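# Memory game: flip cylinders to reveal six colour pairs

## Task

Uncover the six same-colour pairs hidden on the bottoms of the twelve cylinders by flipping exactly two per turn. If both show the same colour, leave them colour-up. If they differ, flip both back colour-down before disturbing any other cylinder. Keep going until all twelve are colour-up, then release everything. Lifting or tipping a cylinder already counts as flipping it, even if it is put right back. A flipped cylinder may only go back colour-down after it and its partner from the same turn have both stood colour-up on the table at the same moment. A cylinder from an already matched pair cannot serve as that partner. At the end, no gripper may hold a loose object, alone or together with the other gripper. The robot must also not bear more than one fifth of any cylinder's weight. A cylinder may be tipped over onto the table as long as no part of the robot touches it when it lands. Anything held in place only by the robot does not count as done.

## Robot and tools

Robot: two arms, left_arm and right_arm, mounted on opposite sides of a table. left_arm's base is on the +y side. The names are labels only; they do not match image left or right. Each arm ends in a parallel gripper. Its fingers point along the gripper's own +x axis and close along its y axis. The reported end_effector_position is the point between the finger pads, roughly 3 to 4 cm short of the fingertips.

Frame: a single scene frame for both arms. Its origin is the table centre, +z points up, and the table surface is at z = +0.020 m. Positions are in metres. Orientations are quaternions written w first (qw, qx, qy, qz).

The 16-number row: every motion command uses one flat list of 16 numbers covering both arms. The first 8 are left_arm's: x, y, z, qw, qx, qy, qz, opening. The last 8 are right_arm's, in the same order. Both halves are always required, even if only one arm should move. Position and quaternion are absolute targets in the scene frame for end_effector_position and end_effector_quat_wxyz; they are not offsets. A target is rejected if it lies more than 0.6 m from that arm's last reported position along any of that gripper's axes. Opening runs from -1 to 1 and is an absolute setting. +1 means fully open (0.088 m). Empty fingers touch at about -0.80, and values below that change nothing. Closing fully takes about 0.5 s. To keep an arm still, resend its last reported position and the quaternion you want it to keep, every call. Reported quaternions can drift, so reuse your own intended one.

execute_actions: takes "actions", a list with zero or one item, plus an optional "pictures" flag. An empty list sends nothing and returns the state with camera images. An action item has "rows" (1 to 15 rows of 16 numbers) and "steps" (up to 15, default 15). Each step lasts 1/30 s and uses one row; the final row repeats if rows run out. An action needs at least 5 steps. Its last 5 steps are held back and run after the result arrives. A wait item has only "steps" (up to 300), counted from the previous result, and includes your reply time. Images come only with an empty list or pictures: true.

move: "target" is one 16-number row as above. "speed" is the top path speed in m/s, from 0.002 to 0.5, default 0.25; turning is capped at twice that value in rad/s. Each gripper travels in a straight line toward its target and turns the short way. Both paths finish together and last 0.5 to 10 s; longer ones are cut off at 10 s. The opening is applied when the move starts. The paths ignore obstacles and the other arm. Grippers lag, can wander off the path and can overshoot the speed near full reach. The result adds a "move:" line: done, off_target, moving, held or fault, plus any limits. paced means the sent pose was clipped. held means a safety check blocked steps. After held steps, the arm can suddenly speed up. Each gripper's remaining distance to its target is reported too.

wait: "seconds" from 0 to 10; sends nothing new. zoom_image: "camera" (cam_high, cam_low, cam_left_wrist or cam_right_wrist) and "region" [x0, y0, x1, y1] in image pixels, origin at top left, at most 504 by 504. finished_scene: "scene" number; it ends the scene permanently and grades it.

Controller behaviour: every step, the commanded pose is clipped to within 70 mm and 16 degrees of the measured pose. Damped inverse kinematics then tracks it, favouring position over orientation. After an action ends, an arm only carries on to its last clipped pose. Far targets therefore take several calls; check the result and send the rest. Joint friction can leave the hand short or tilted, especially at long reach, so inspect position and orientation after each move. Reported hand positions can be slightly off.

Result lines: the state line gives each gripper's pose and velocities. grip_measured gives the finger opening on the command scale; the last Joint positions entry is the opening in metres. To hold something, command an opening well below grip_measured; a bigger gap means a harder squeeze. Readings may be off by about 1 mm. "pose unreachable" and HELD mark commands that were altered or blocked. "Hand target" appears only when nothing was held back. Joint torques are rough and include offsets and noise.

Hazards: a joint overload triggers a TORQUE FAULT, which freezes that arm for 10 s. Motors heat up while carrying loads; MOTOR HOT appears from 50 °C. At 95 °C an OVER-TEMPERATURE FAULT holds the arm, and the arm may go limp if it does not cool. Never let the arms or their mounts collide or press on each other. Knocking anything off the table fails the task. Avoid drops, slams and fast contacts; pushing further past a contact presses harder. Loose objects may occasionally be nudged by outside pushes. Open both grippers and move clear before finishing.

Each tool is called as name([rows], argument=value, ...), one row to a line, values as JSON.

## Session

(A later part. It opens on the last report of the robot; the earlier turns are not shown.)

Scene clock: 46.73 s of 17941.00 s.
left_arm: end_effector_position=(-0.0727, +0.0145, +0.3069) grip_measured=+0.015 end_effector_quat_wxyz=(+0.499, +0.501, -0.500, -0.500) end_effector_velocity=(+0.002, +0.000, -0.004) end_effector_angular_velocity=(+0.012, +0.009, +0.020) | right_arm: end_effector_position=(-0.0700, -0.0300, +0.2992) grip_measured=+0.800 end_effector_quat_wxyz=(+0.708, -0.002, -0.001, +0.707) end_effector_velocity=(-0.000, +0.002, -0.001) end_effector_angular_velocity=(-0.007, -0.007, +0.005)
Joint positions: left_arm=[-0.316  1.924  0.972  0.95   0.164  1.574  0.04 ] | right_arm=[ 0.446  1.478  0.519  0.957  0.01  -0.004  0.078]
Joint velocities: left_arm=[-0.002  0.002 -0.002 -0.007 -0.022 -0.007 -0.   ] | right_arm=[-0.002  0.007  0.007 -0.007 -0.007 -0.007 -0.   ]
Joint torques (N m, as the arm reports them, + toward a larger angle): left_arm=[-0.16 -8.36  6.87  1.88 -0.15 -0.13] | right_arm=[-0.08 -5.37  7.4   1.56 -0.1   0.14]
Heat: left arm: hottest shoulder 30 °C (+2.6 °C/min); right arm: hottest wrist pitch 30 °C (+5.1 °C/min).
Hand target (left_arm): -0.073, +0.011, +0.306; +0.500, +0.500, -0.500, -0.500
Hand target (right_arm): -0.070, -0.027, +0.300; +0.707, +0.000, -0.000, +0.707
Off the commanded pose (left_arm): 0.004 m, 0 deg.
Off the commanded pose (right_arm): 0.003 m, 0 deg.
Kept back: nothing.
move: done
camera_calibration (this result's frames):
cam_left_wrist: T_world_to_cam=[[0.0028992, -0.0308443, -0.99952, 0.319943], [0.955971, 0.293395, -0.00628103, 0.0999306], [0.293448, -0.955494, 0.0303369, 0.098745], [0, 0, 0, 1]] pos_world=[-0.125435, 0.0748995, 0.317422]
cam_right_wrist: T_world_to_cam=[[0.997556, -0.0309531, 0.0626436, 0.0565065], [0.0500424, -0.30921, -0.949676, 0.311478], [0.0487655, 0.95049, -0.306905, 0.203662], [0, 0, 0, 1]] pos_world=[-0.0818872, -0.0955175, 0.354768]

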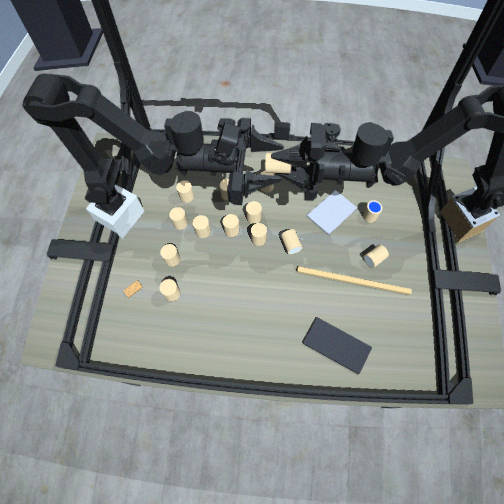

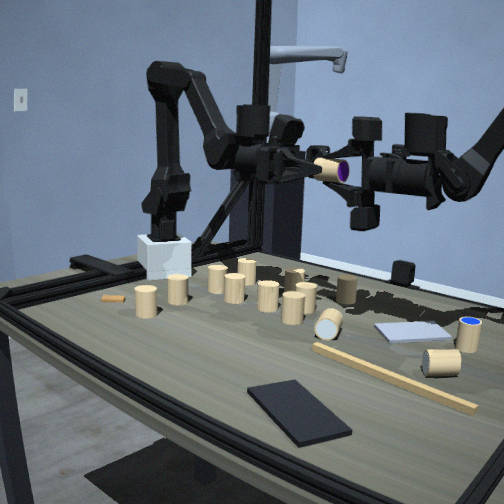

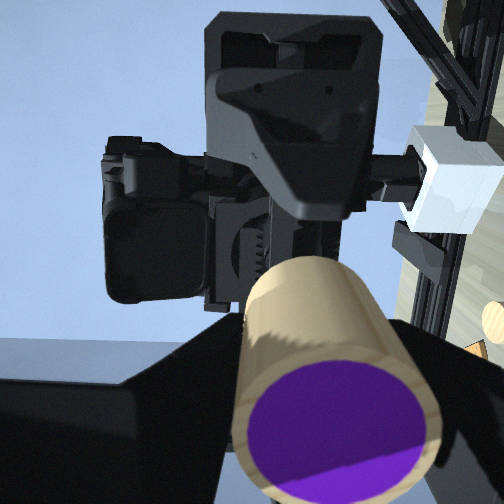

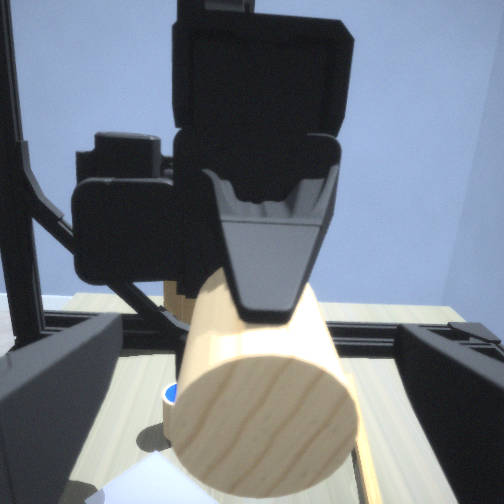

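execute_actions([
  {"rows":[[-0.073,0.011,0.306,0.5,0.5,-0.5,-0.5,-0.3,-0.07,-0.027,0.3,0.707,0,0,0.707,-0.3]],"steps":13},
])

execute_actions([
  {"rows":[[-0.073,0.011,0.306,0.5,0.5,-0.5,-0.5,0.7,-0.07,-0.027,0.3,0.707,0,0,0.707,-0.3]],"steps":7},
])

move(target=[-0.073,0.055,0.306,0.5,0.5,-0.5,-0.5,0.7,-0.07,-0.065,0.3,0.707,0,0,0.707,-0.3], speed=0.4)

move(target=[-0.13,0.256,0.135,0,0.707,0,-0.707,0.7,0.089,-0.176,0.14,0.5,-0.5,0.5,0.5,-0.3], speed=0.5)

Scene clock: 47.37 s of 17941.00 s.
left_arm: end_effector_position=(-0.0723, +0.0144, +0.3068) grip_measured=+0.015 end_effector_quat_wxyz=(+0.499, +0.502, -0.500, -0.500) end_effector_velocity=(-0.000, +0.001, +0.001) end_effector_angular_velocity=(+0.002, +0.008, +0.005) | right_arm: end_effector_position=(-0.0702, -0.0295, +0.2995) grip_measured=+0.022 end_effector_quat_wxyz=(+0.707, -0.002, -0.001, +0.707) end_effector_velocity=(-0.000, -0.000, -0.004) end_effector_angular_velocity=(-0.012, -0.007, +0.015)
Joint positions: left_arm=[-0.315  1.924  0.972  0.95   0.163  1.574  0.04 ] | right_arm=[ 0.446  1.48   0.521  0.957  0.009 -0.004  0.04 ]
Joint velocities: left_arm=[-0.002 -0.007 -0.002 -0.007 -0.007 -0.007 -0.   ] | right_arm=[-0.007  0.002 -0.002 -0.007 -0.022 -0.007 -0.002]
Joint torques (N m, as the arm reports them, + toward a larger angle): left_arm=[-0.24 -7.82  6.92  1.9  -0.05 -0.15] | right_arm=[-0.14 -5.34  7.44  1.52 -0.06  0.14]
Heat: left arm: hottest wrist pitch 31 °C (+3.8 °C/min); right arm: hottest elbow 30 °C (+5.1 °C/min).
Steps of this call (steps 1 to 11: nothing new was sent; steps 12 to 19: the first 8 steps of this action). Readings (end_effector_position):
12: left_arm (-0.0727, +0.0145, +0.3069) | right_arm (-0.0700, -0.0297, +0.2992)
13: left_arm (-0.0727, +0.0145, +0.3069) | right_arm (-0.0700, -0.0296, +0.2993)
15: left_arm (-0.0726, +0.0144, +0.3067) | right_arm (-0.0700, -0.0296, +0.2995)
19: the state above

Scene clock: 47.60 s of 17941.00 s.
left_arm: end_effector_position=(-0.0724, +0.0144, +0.3068) grip_measured=+0.022 end_effector_quat_wxyz=(+0.499, +0.502, -0.500, -0.500) end_effector_velocity=(-0.000, -0.000, +0.004) end_effector_angular_velocity=(-0.012, +0.020, +0.005) | right_arm: end_effector_position=(-0.0702, -0.0295, +0.2995) grip_measured=+0.022 end_effector_quat_wxyz=(+0.707, -0.002, -0.001, +0.707) end_effector_velocity=(-0.000, -0.001, -0.002) end_effector_angular_velocity=(-0.007, -0.007, +0.005)
Joint positions: left_arm=[-0.316  1.924  0.972  0.95   0.162  1.574  0.04 ] | right_arm=[ 0.446  1.48   0.521  0.957  0.009 -0.004  0.04 ]
Joint velocities: left_arm=[-0.002 -0.002  0.002  0.007 -0.007 -0.022  0.033] | right_arm=[-0.002 -0.002 -0.002 -0.007 -0.007 -0.007  0.   ]
Joint torques (N m, as the arm reports them, + toward a larger angle): left_arm=[-0.39 -8.33  7.02  1.89 -0.03 -0.14] | right_arm=[-0.09 -5.37  7.41  1.51 -0.06  0.13]
Heat: left arm: hottest wrist pitch 31 °C (+3.8 °C/min); right arm: hottest elbow 30 °C (+5.0 °C/min).
Off your previous action's commanded pose (left_arm): 0.004 m, 0 deg at its last step (step 5 of this call).
Off your previous action's commanded pose (right_arm): 0.003 m, 0 deg at its last step (step 5 of this call).
Steps of this call (steps 1 to 5: the last 5 steps of your previous action; steps 6 to 7: the first 2 steps of this action). Readings (end_effector_position):
6: left_arm (-0.0724, +0.0144, +0.3068) | right_arm (-0.0702, -0.0295, +0.2995)
7: the state above

Scene clock: 49.13 s of 17941.00 s.
left_arm: end_effector_position=(-0.0733, +0.0513, +0.3054) grip_measured=+0.700 end_effector_quat_wxyz=(+0.499, +0.501, -0.500, -0.500) end_effector_velocity=(-0.001, +0.004, +0.000) end_effector_angular_velocity=(-0.002, +0.007, +0.005) | right_arm: end_effector_position=(-0.0699, -0.0623, +0.3013) grip_measured=+0.022 end_effector_quat_wxyz=(+0.707, -0.000, -0.002, +0.707) end_effector_velocity=(-0.000, -0.004, -0.001) end_effector_angular_velocity=(-0.002, -0.007, +0.005)
Joint positions: left_arm=[-0.3    1.816  0.81   1.006  0.18   1.574  0.073] | right_arm=[ 0.446  1.33   0.41   0.923  0.009 -0.004  0.04 ]
Joint velocities: left_arm=[-0.002 -0.012 -0.017  0.007 -0.007 -0.007 -0.   ] | right_arm=[-0.002 -0.017 -0.012 -0.007 -0.007 -0.007 -0.   ]
Joint torques (N m, as the arm reports them, + toward a larger angle): left_arm=[  0.28 -10.21   4.     1.84   0.05  -0.17] | right_arm=[ 0.02 -6.5   5.15  1.27 -0.02  0.13]
Heat: left arm: hottest wrist pitch 31 °C (+3.7 °C/min); right arm: hottest elbow 30 °C (+4.9 °C/min).
Hand target (left_arm): -0.073, +0.055, +0.306; +0.500, +0.500, -0.500, -0.500
Hand target (right_arm): -0.070, -0.065, +0.300; +0.707, +0.000, -0.000, +0.707
Off your previous action's commanded pose (left_arm): 0.004 m, 0 deg at its last step (step 5 of this call).
Off your previous action's commanded pose (right_arm): 0.003 m, 0 deg at its last step (step 5 of this call).
Off the commanded pose (left_arm): 0.004 m, 0 deg.
Off the commanded pose (right_arm): 0.003 m, 0 deg.
Kept back: nothing.
move: done
camera_calibration (this result's frames):
cam_left_wrist: T_world_to_cam=[[0.00314631, -0.0323503, -0.999472, 0.319695], [0.95586, 0.29375, -0.00649889, 0.0897373], [0.293805, -0.955335, 0.0318466, 0.133706], [0, 0, 0, 1]] pos_world=[-0.126066, 0.111716, 0.315851]
cam_right_wrist: T_world_to_cam=[[0.997629, -0.0297401, 0.0620672, 0.0555628], [0.0501048, -0.30442, -0.951219, 0.304248], [0.0471838, 0.952073, -0.302208, 0.233552], [0, 0, 0, 1]] pos_world=[-0.0816952, -0.128087, 0.356539]

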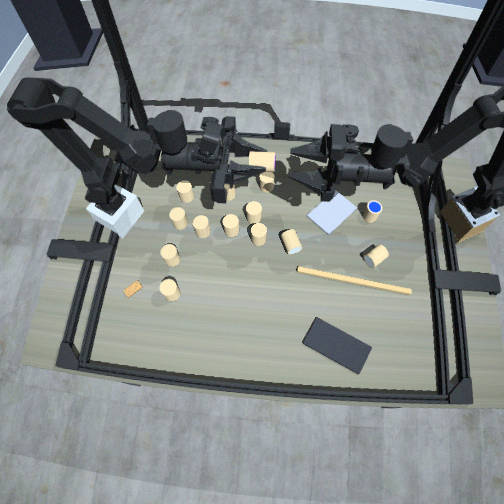

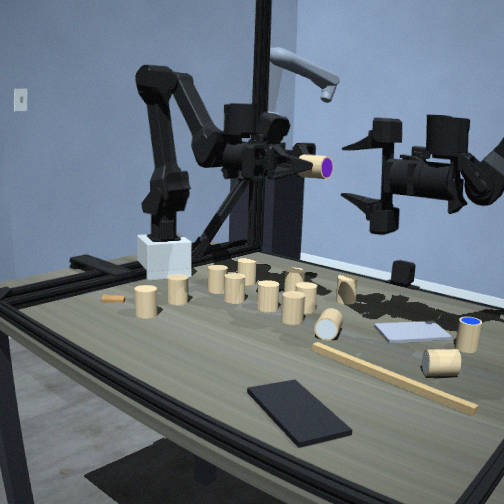

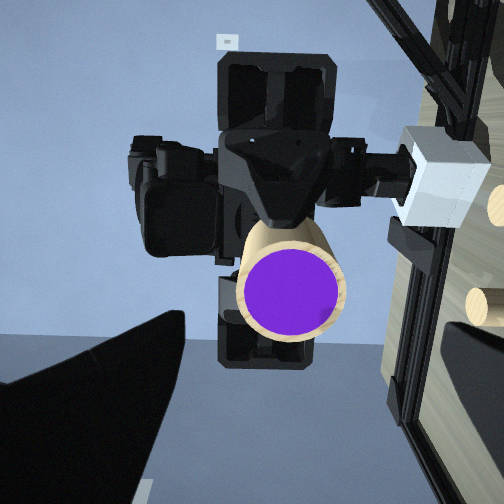

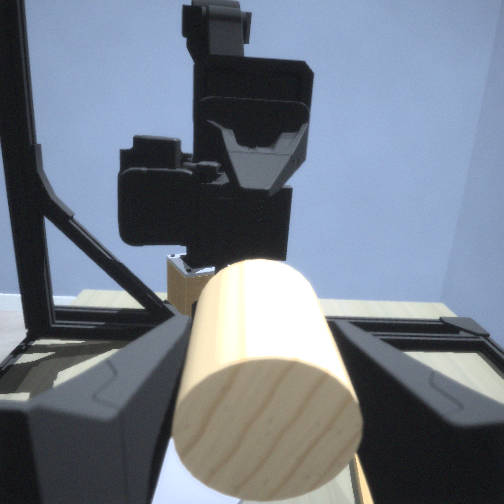

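Scene clock: 51.30 s of 17941.00 s.
left_arm: end_effector_position=(-0.1297, +0.2558, +0.1343) grip_measured=+0.700 end_effector_quat_wxyz=(+0.005, +0.703, +0.000, -0.711) end_effector_velocity=(+0.003, +0.005, -0.001) end_effector_angular_velocity=(+0.027, -0.021, +0.005) | right_arm: end_effector_position=(+0.0859, -0.1778, +0.1423) grip_measured=+0.022 end_effector_quat_wxyz=(+0.498, -0.497, +0.499, +0.507) end_effector_velocity=(+0.001, -0.003, -0.002) end_effector_angular_velocity=(-0.026, +0.007, +0.034)
Joint positions: left_arm=[-0.462  1.717  0.921 -0.767  0.01   1.58   0.073] | right_arm=[-0.112  1.752  1.094 -0.912 -0.014 -0.555  0.04 ]
Joint velocities: left_arm=[-0.002  0.007  0.002 -0.022 -0.022 -0.007 -0.   ] | right_arm=[-0.002  0.017  0.012 -0.022  0.007 -0.037  0.   ]
Joint torques (N m, as the arm reports them, + toward a larger angle): left_arm=[ 0.02 -5.35  5.59  0.22 -0.06 -0.02] | right_arm=[-0.32 -6.92  6.75 -0.11 -0.01 -0.22]
Heat: left arm: hottest wrist pitch 31 °C (+3.5 °C/min); right arm: hottest elbow 30 °C (+4.7 °C/min).
Hand target (left_arm): -0.130, +0.254, +0.133; +0.003, +0.705, +0.003, -0.710
Hand target (right_arm): +0.088, -0.177, +0.141; +0.495, -0.500, +0.500, +0.505
Off the commanded pose (left_arm): 0.001 m, 1 deg.
Off the commanded pose (right_arm): 0.004 m, 1 deg.
Kept back: nothing.
move: done
camera_calibration (this result's frames):
cam_left_wrist: T_world_to_cam=[[-0.00807523, 0.999154, -0.0403164, -0.23861], [0.958666, 0.0192029, 0.283884, 0.114114], [0.284419, -0.0363575, -0.958011, 0.247747], [0, 0, 0, 1]] pos_world=[-0.181788, 0.245224, 0.195329]
cam_right_wrist: T_world_to_cam=[[0.997663, 0.0654674, 0.0195791, -0.0704879], [0.0566606, -0.952727, 0.298499, -0.183653], [0.0381955, -0.296692, -0.954209, 0.159591], [0, 0, 0, 1]] pos_world=[0.0746334, -0.123007, 0.208484]

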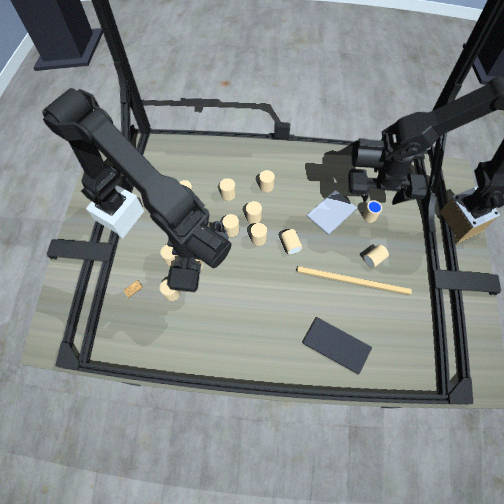

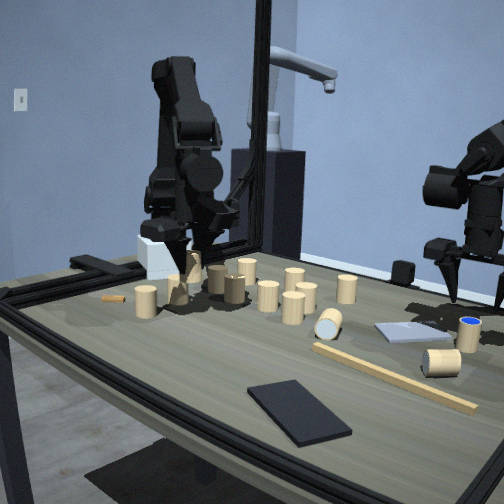

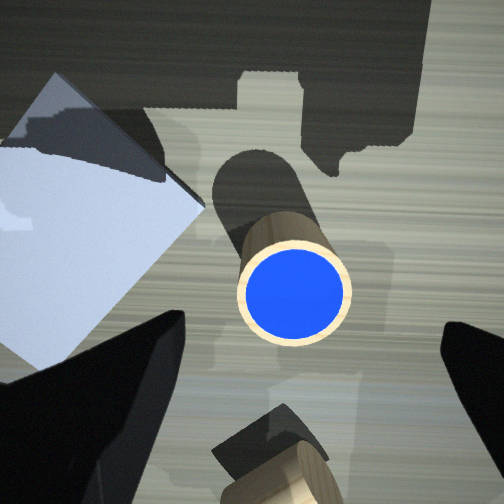

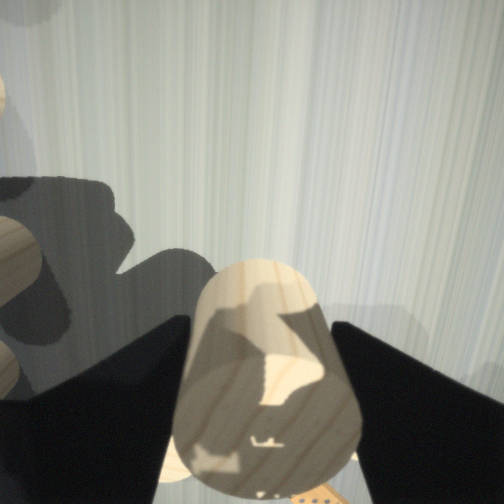

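move(target=[-0.13,0.258,0.064,0,0.707,0,-0.707,0.7,0.089,-0.176,0.067,0.5,-0.5,0.5,0.5,-0.3], speed=0.15)

execute_actions([
  {"rows":[[-0.13,0.258,0.064,0,0.707,0,-0.707,-0.3,0.089,-0.176,0.067,0.5,-0.5,0.5,0.5,0.6]],"steps":12},
])

move(target=[-0.13,0.25,0.15,0,0.707,0,-0.707,-0.3,0.089,-0.176,0.15,0.5,-0.5,0.5,0.5,0.6], speed=0.4)

move(target=[-0.073,0.011,0.306,0.5,0.5,-0.5,-0.5,-0.3,-0.07,-0.1,0.3,0.707,0,0,0.707,0.8], speed=0.5)

move(target=[-0.073,0.011,0.306,0.5,0.5,-0.5,-0.5,-0.3,-0.07,-0.025,0.3,0.707,0,0,0.707,0.8])

Scene clock: 52.67 s of 17941.00 s.
left_arm: end_effector_position=(-0.1297, +0.2532, +0.0688) grip_measured=+0.700 end_effector_quat_wxyz=(+0.008, +0.706, -0.005, -0.708) end_effector_velocity=(-0.002, -0.003, -0.002) end_effector_angular_velocity=(-0.012, +0.007, +0.005) | right_arm: end_effector_position=(+0.0902, -0.1741, +0.0738) grip_measured=+0.022 end_effector_quat_wxyz=(+0.504, -0.499, +0.494, +0.503) end_effector_velocity=(+0.002, +0.001, +0.002) end_effector_angular_velocity=(+0.014, -0.000, +0.000)
Joint positions: left_arm=[-0.466  1.896  0.816 -0.473  0.003  1.579  0.073] | right_arm=[-0.112  1.903  0.973 -0.626 -0.002 -0.552  0.04 ]
Joint velocities: left_arm=[-0.002  0.007 -0.002  0.022  0.007 -0.007  0.   ] | right_arm=[-0.007 -0.007 -0.002  0.007 -0.007 -0.007 -0.   ]
Joint torques (N m, as the arm reports them, + toward a larger angle): left_arm=[-0.11 -5.79  3.01  0.47 -0.11  0.09] | right_arm=[ 0.12 -6.5   3.57  0.63 -0.01  0.17]
Heat: left arm: hottest wrist pitch 31 °C (+3.4 °C/min); right arm: hottest shoulder 30 °C (+4.6 °C/min).
Hand target (left_arm): -0.130, +0.258, +0.064; -0.000, +0.707, +0.000, -0.707
Hand target (right_arm): +0.088, -0.177, +0.067; +0.500, -0.500, +0.500, +0.500
Off the commanded pose (left_arm): 0.007 m, 1 deg.
Off the commanded pose (right_arm): 0.007 m, 1 deg.
Kept back: nothing.
move: done
camera_calibration (this result's frames):
cam_left_wrist: T_world_to_cam=[[-0.00440961, 0.998673, -0.0513028, -0.237356], [0.956712, 0.0191428, 0.290406, 0.132055], [0.291003, -0.0478014, -0.955527, 0.188464], [0, 0, 0, 1]] pos_world=[-0.182229, 0.243522, 0.129556]
cam_right_wrist: T_world_to_cam=[[0.997411, 0.0617862, 0.036789, -0.0755983], [0.0482947, -0.954615, 0.293902, -0.159104], [0.0532784, -0.291364, -0.955127, 0.094879], [0, 0, 0, 1]] pos_world=[0.0780315, -0.119568, 0.140164]

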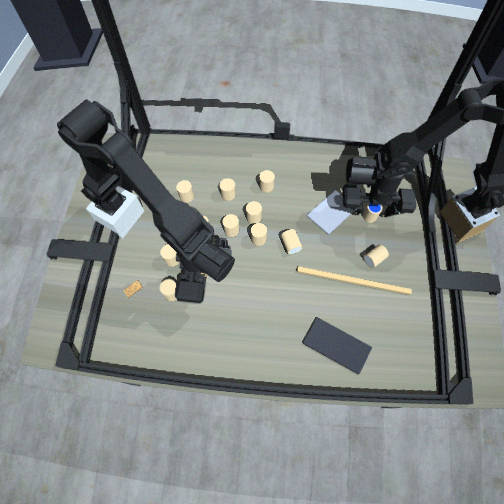

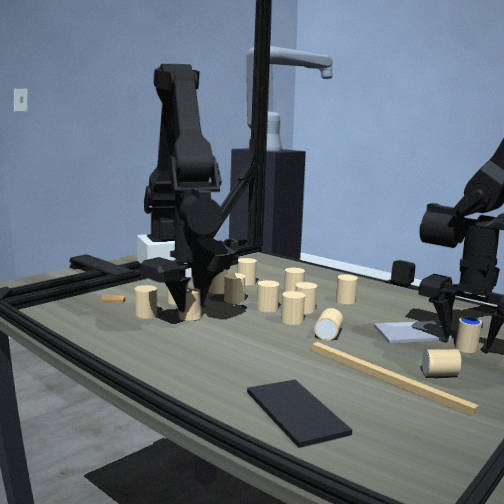

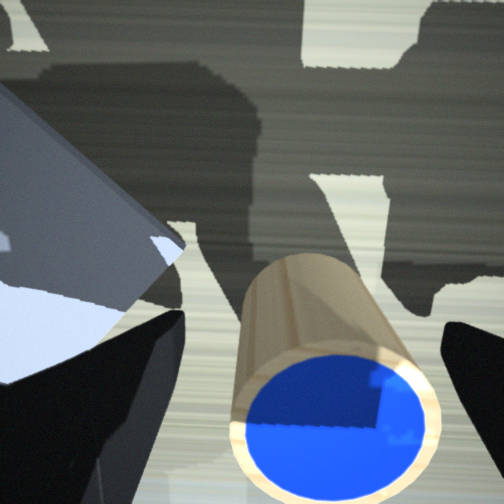

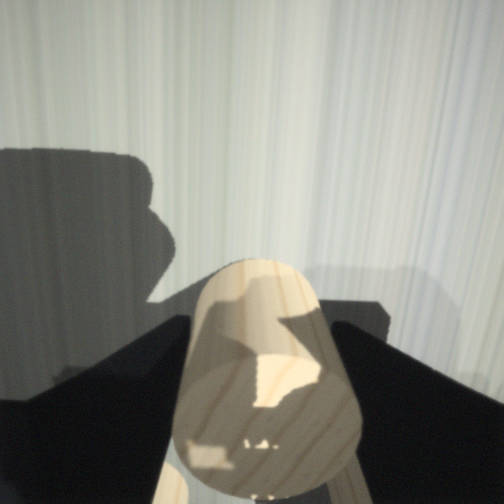

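Scene clock: 52.90 s of 17941.00 s.
left_arm: end_effector_position=(-0.1296, +0.2529, +0.0687) grip_measured=+0.016 end_effector_quat_wxyz=(+0.009, +0.706, -0.005, -0.708) end_effector_velocity=(+0.001, +0.001, -0.000) end_effector_angular_velocity=(+0.008, -0.022, +0.000) | right_arm: end_effector_position=(+0.0906, -0.1733, +0.0715) grip_measured=+0.496 end_effector_quat_wxyz=(+0.504, -0.499, +0.494, +0.503) end_effector_velocity=(-0.005, -0.005, -0.008) end_effector_angular_velocity=(-0.027, +0.025, +0.010)
Joint positions: left_arm=[-0.466  1.896  0.816 -0.471  0.003  1.579  0.04 ] | right_arm=[-0.112  1.911  0.973 -0.617 -0.003 -0.552  0.063]
Joint velocities: left_arm=[-0.007  0.002  0.002 -0.007 -0.022 -0.007 -0.001] | right_arm=[ 0.002  0.022 -0.007 -0.007 -0.007 -0.007  0.06 ]
Joint torques (N m, as the arm reports them, + toward a larger angle): left_arm=[-0.15 -6.27  2.95  0.48 -0.07  0.05] | right_arm=[ 0.1  -7.38  3.87  0.17 -0.02  0.16]
Heat: left arm: hottest wrist pitch 31 °C (+3.4 °C/min); right arm: hottest shoulder 30 °C (+4.5 °C/min).
Steps of this call (steps 1 to 7: the first 7 steps of this action). Readings (end_effector_position):
1: left_arm (-0.1296, +0.2533, +0.0687) | right_arm (+0.0902, -0.1740, +0.0738)
2: left_arm (-0.1296, +0.2532, +0.0687) | right_arm (+0.0904, -0.1737, +0.0738)
4: left_arm (-0.1296, +0.2532, +0.0687) | right_arm (+0.0909, -0.1728, +0.0728)
7: the state above

Scene clock: 54.33 s of 17941.00 s.
left_arm: end_effector_position=(-0.1296, +0.2541, +0.1446) grip_measured=+0.016 end_effector_quat_wxyz=(-0.005, +0.706, +0.008, -0.708) end_effector_velocity=(+0.000, -0.000, +0.006) end_effector_angular_velocity=(-0.002, -0.007, +0.005) | right_arm: end_effector_position=(+0.0881, -0.1774, +0.1446) grip_measured=+0.600 end_effector_quat_wxyz=(+0.494, -0.501, +0.504, +0.500) end_effector_velocity=(-0.002, -0.003, +0.003) end_effector_angular_velocity=(-0.007, +0.013, +0.005)
Joint positions: left_arm=[-0.466  1.722  0.973 -0.841  0.003  1.579  0.04 ] | right_arm=[-0.112  1.766  1.122 -0.942 -0.002 -0.552  0.068]
Joint velocities: left_arm=[-0.002 -0.012  0.012 -0.022 -0.007 -0.007 -0.   ] | right_arm=[-0.002 -0.007  0.002 -0.022 -0.007 -0.007 -0.   ]
Joint torques (N m, as the arm reports them, + toward a larger angle): left_arm=[-0.13 -8.55  6.03  0.14 -0.02  0.02] | right_arm=[ 0.09 -9.64  6.6  -0.12 -0.02  0.16]
Heat: left arm: hottest wrist pitch 31 °C (+3.3 °C/min); right arm: hottest shoulder 30 °C (+4.4 °C/min).
Hand target (left_arm): -0.130, +0.250, +0.150; +0.000, +0.707, +0.000, -0.707
Hand target (right_arm): +0.089, -0.175, +0.150; +0.500, -0.500, +0.500, +0.500
Off your previous action's commanded pose (left_arm): 0.007 m, 1 deg at its last step (step 5 of this call).
Off your previous action's commanded pose (right_arm): 0.005 m, 1 deg at its last step (step 5 of this call).
Off the commanded pose (left_arm): 0.007 m, 1 deg.
Off the commanded pose (right_arm): 0.006 m, 1 deg.
Kept back: nothing.
move: done
camera_calibration (this result's frames):
cam_left_wrist: T_world_to_cam=[[-0.00441312, 0.999888, -0.0143198, -0.239982], [0.956745, 0.00838748, 0.290808, 0.112658], [0.290896, -0.012417, -0.956674, 0.252091], [0, 0, 0, 1]] pos_world=[-0.182177, 0.24214, 0.20497]
cam_right_wrist: T_world_to_cam=[[0.997853, 0.0625105, 0.0195228, -0.0733529], [0.0530961, -0.94675, 0.317561, -0.18549], [0.0383341, -0.315842, -0.948037, 0.157595], [0, 0, 0, 1]] pos_world=[0.077003, -0.121252, 0.209743]

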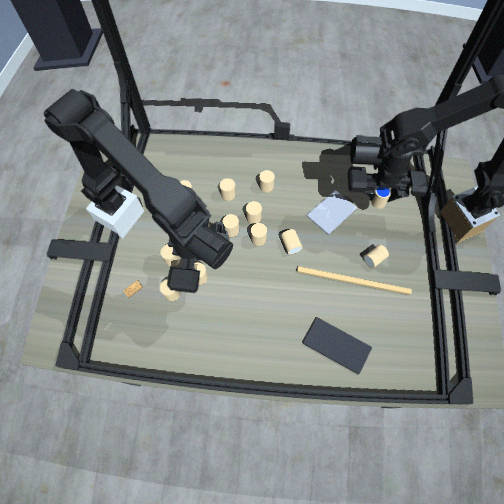

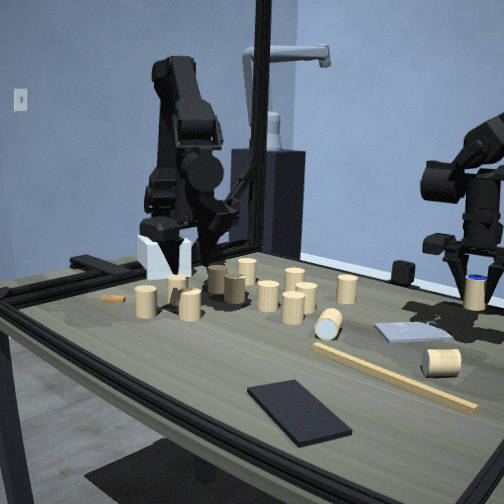

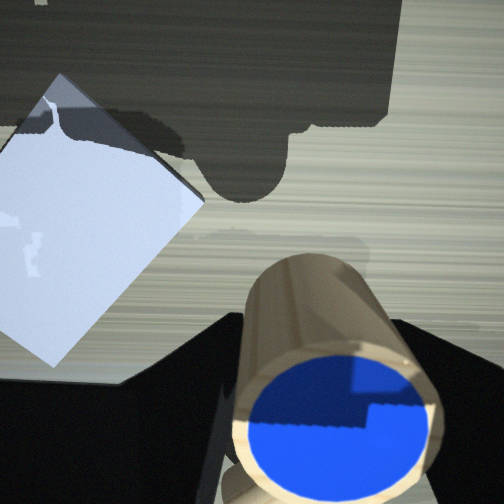

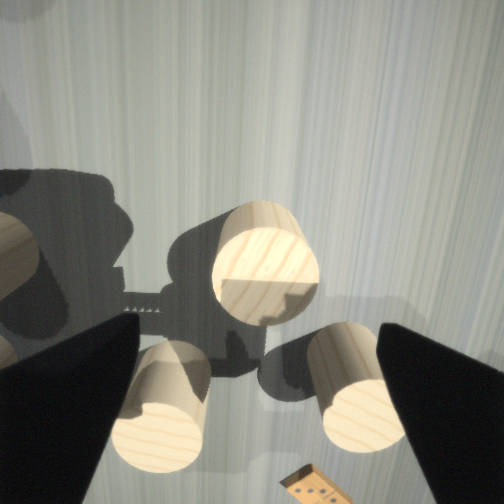

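Scene clock: 56.63 s of 17941.00 s.
left_arm: end_effector_position=(-0.0744, +0.0163, +0.3076) grip_measured=+0.016 end_effector_quat_wxyz=(+0.494, +0.502, -0.503, -0.501) end_effector_velocity=(+0.002, -0.002, +0.003) end_effector_angular_velocity=(-0.012, -0.009, +0.019) | right_arm: end_effector_position=(-0.0684, -0.0980, +0.3051) grip_measured=+0.800 end_effector_quat_wxyz=(+0.711, -0.001, -0.010, +0.703) end_effector_velocity=(-0.002, -0.000, -0.001) end_effector_angular_velocity=(+0.007, -0.007, +0.010)
Joint positions: left_arm=[-0.316  1.914  0.965  0.943  0.171  1.582  0.04 ] | right_arm=[ 0.447  1.13   0.304  0.84   0.021 -0.016  0.078]
Joint velocities: left_arm=[-0.002  0.002  0.007  0.007 -0.022  0.007  0.   ] | right_arm=[ 0.002  0.007 -0.007  0.022 -0.007 -0.007 -0.   ]
Joint torques (N m, as the arm reports them, + toward a larger angle): left_arm=[ 0.02 -8.    6.93  1.94  0.14 -0.14] | right_arm=[ 0.25 -3.22  5.17  1.54  0.02  0.17]
Heat: left arm: hottest shoulder 31 °C (+3.2 °C/min); right arm: hottest shoulder 30 °C (+4.2 °C/min).
Hand target (left_arm): -0.073, +0.013, +0.307; +0.496, +0.500, -0.504, -0.501
Hand target (right_arm): -0.069, -0.099, +0.299; +0.711, -0.004, -0.004, +0.703
Off the commanded pose (left_arm): 0.006 m, 1 deg.
Off the commanded pose (right_arm): 0.006 m, 1 deg.
Kept back: nothing.
move: done
camera_calibration (this result's frames):
cam_left_wrist: T_world_to_cam=[[0.0100844, -0.0275504, -0.99957, 0.321202], [0.958316, 0.285703, 0.00179352, 0.0989303], [0.285531, -0.957922, 0.0292832, 0.100744], [0, 0, 0, 1]] pos_world=[-0.126811, 0.0770896, 0.317936]
cam_right_wrist: T_world_to_cam=[[0.996448, -0.0408275, 0.0736577, 0.0480418], [0.0584198, -0.294868, -0.95375, 0.29919], [0.0606585, 0.954665, -0.291436, 0.266483], [0, 0, 0, 1]] pos_world=[-0.0815142, -0.164219, 0.359477]

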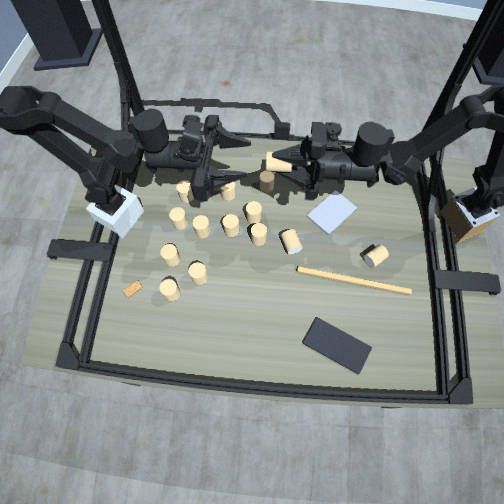

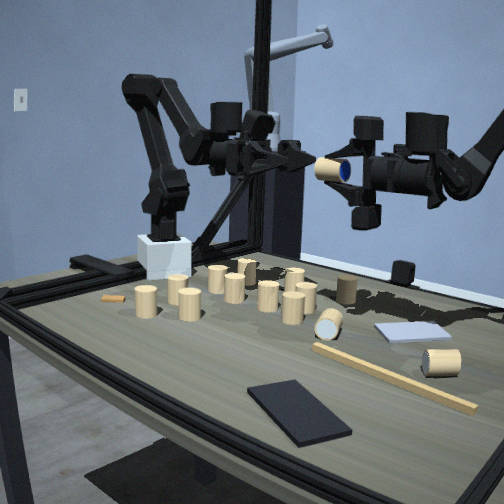

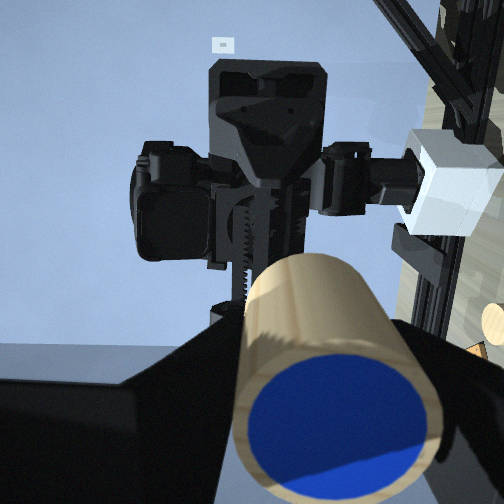

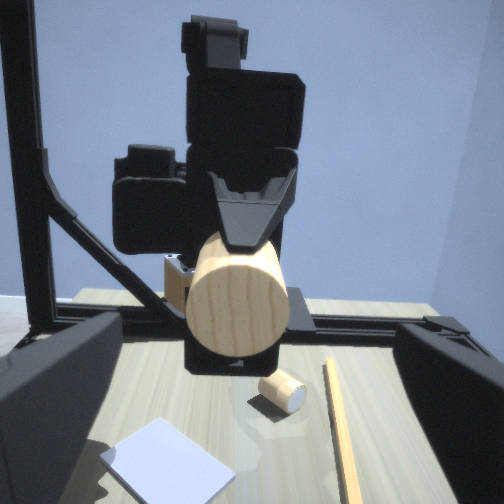

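Scene clock: 57.60 s of 17941.00 s.
left_arm: end_effector_position=(-0.0731, +0.0144, +0.3064) grip_measured=+0.016 end_effector_quat_wxyz=(+0.498, +0.501, -0.500, -0.501) end_effector_velocity=(-0.000, +0.000, -0.007) end_effector_angular_velocity=(+0.027, +0.026, +0.005) | right_arm: end_effector_position=(-0.0707, -0.0281, +0.2992) grip_measured=+0.800 end_effector_quat_wxyz=(+0.707, -0.003, -0.001, +0.707) end_effector_velocity=(+0.002, +0.002, -0.005) end_effector_angular_velocity=(-0.022, -0.008, -0.010)
Joint positions: left_arm=[-0.316  1.924  0.971  0.949  0.164  1.574  0.04 ] | right_arm=[ 0.447  1.486  0.526  0.958  0.011 -0.006  0.078]
Joint velocities: left_arm=[-0.002  0.002 -0.002 -0.022 -0.007 -0.022  0.   ] | right_arm=[-0.002  0.007  0.007 -0.022  0.007 -0.007 -0.   ]
Joint torques (N m, as the arm reports them, + toward a larger angle): left_arm=[-0.01 -8.28  6.95  1.9  -0.12 -0.13] | right_arm=[-0.28 -5.36  7.43  1.57 -0.13  0.2 ]
Heat: left arm: hottest shoulder 31 °C (+3.1 °C/min); right arm: hottest shoulder 30 °C (+4.2 °C/min).
Hand target (left_arm): -0.073, +0.011, +0.306; +0.500, +0.500, -0.500, -0.500
Hand target (right_arm): -0.070, -0.025, +0.300; +0.707, -0.000, -0.000, +0.707
Off the commanded pose (left_arm): 0.003 m, 0 deg.
Off the commanded pose (right_arm): 0.003 m, 0 deg.
Kept back: nothing.
move: done
camera_calibration (this result's frames):
cam_left_wrist: T_world_to_cam=[[0.0026775, -0.029719, -0.999555, 0.319495], [0.956305, 0.292308, -0.00612932, 0.100362], [0.29236, -0.955862, 0.0292031, 0.0991515], [0, 0, 0, 1]] pos_world=[-0.12582, 0.0749338, 0.317072]
cam_right_wrist: T_world_to_cam=[[0.997494, -0.029808, 0.0641675, 0.0568141], [0.0518481, -0.309153, -0.949598, 0.31218], [0.0481432, 0.950545, -0.306832, 0.201805], [0, 0, 0, 1]] pos_world=[-0.0825731, -0.0936196, 0.35472]

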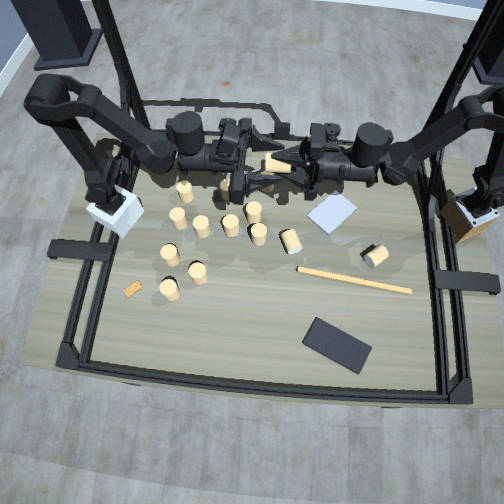

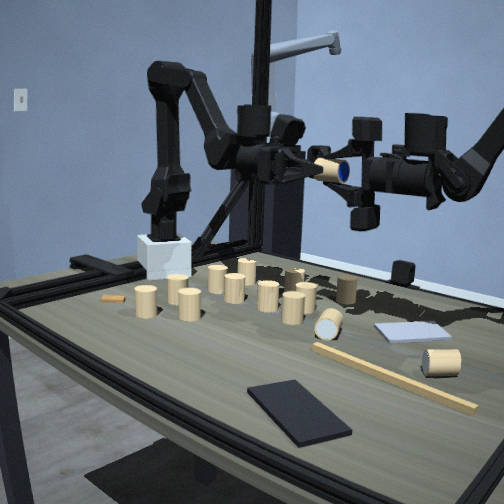

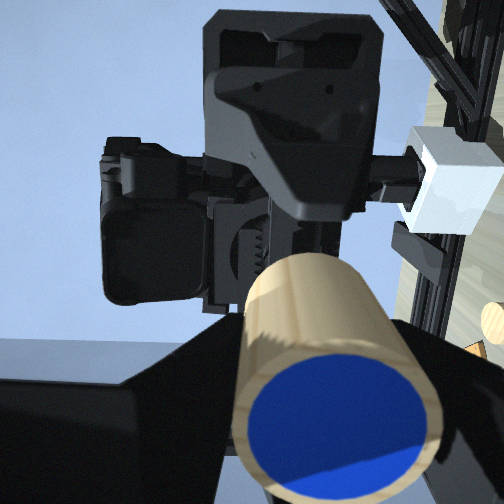

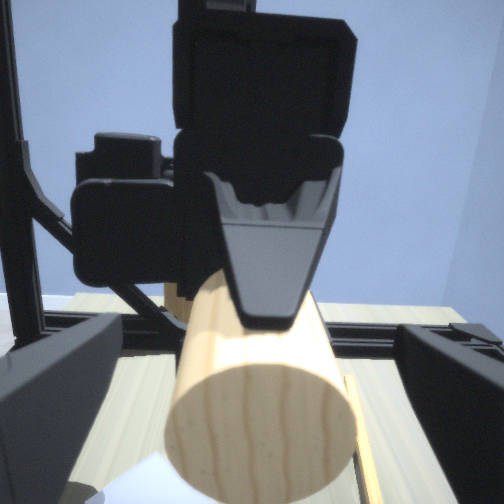

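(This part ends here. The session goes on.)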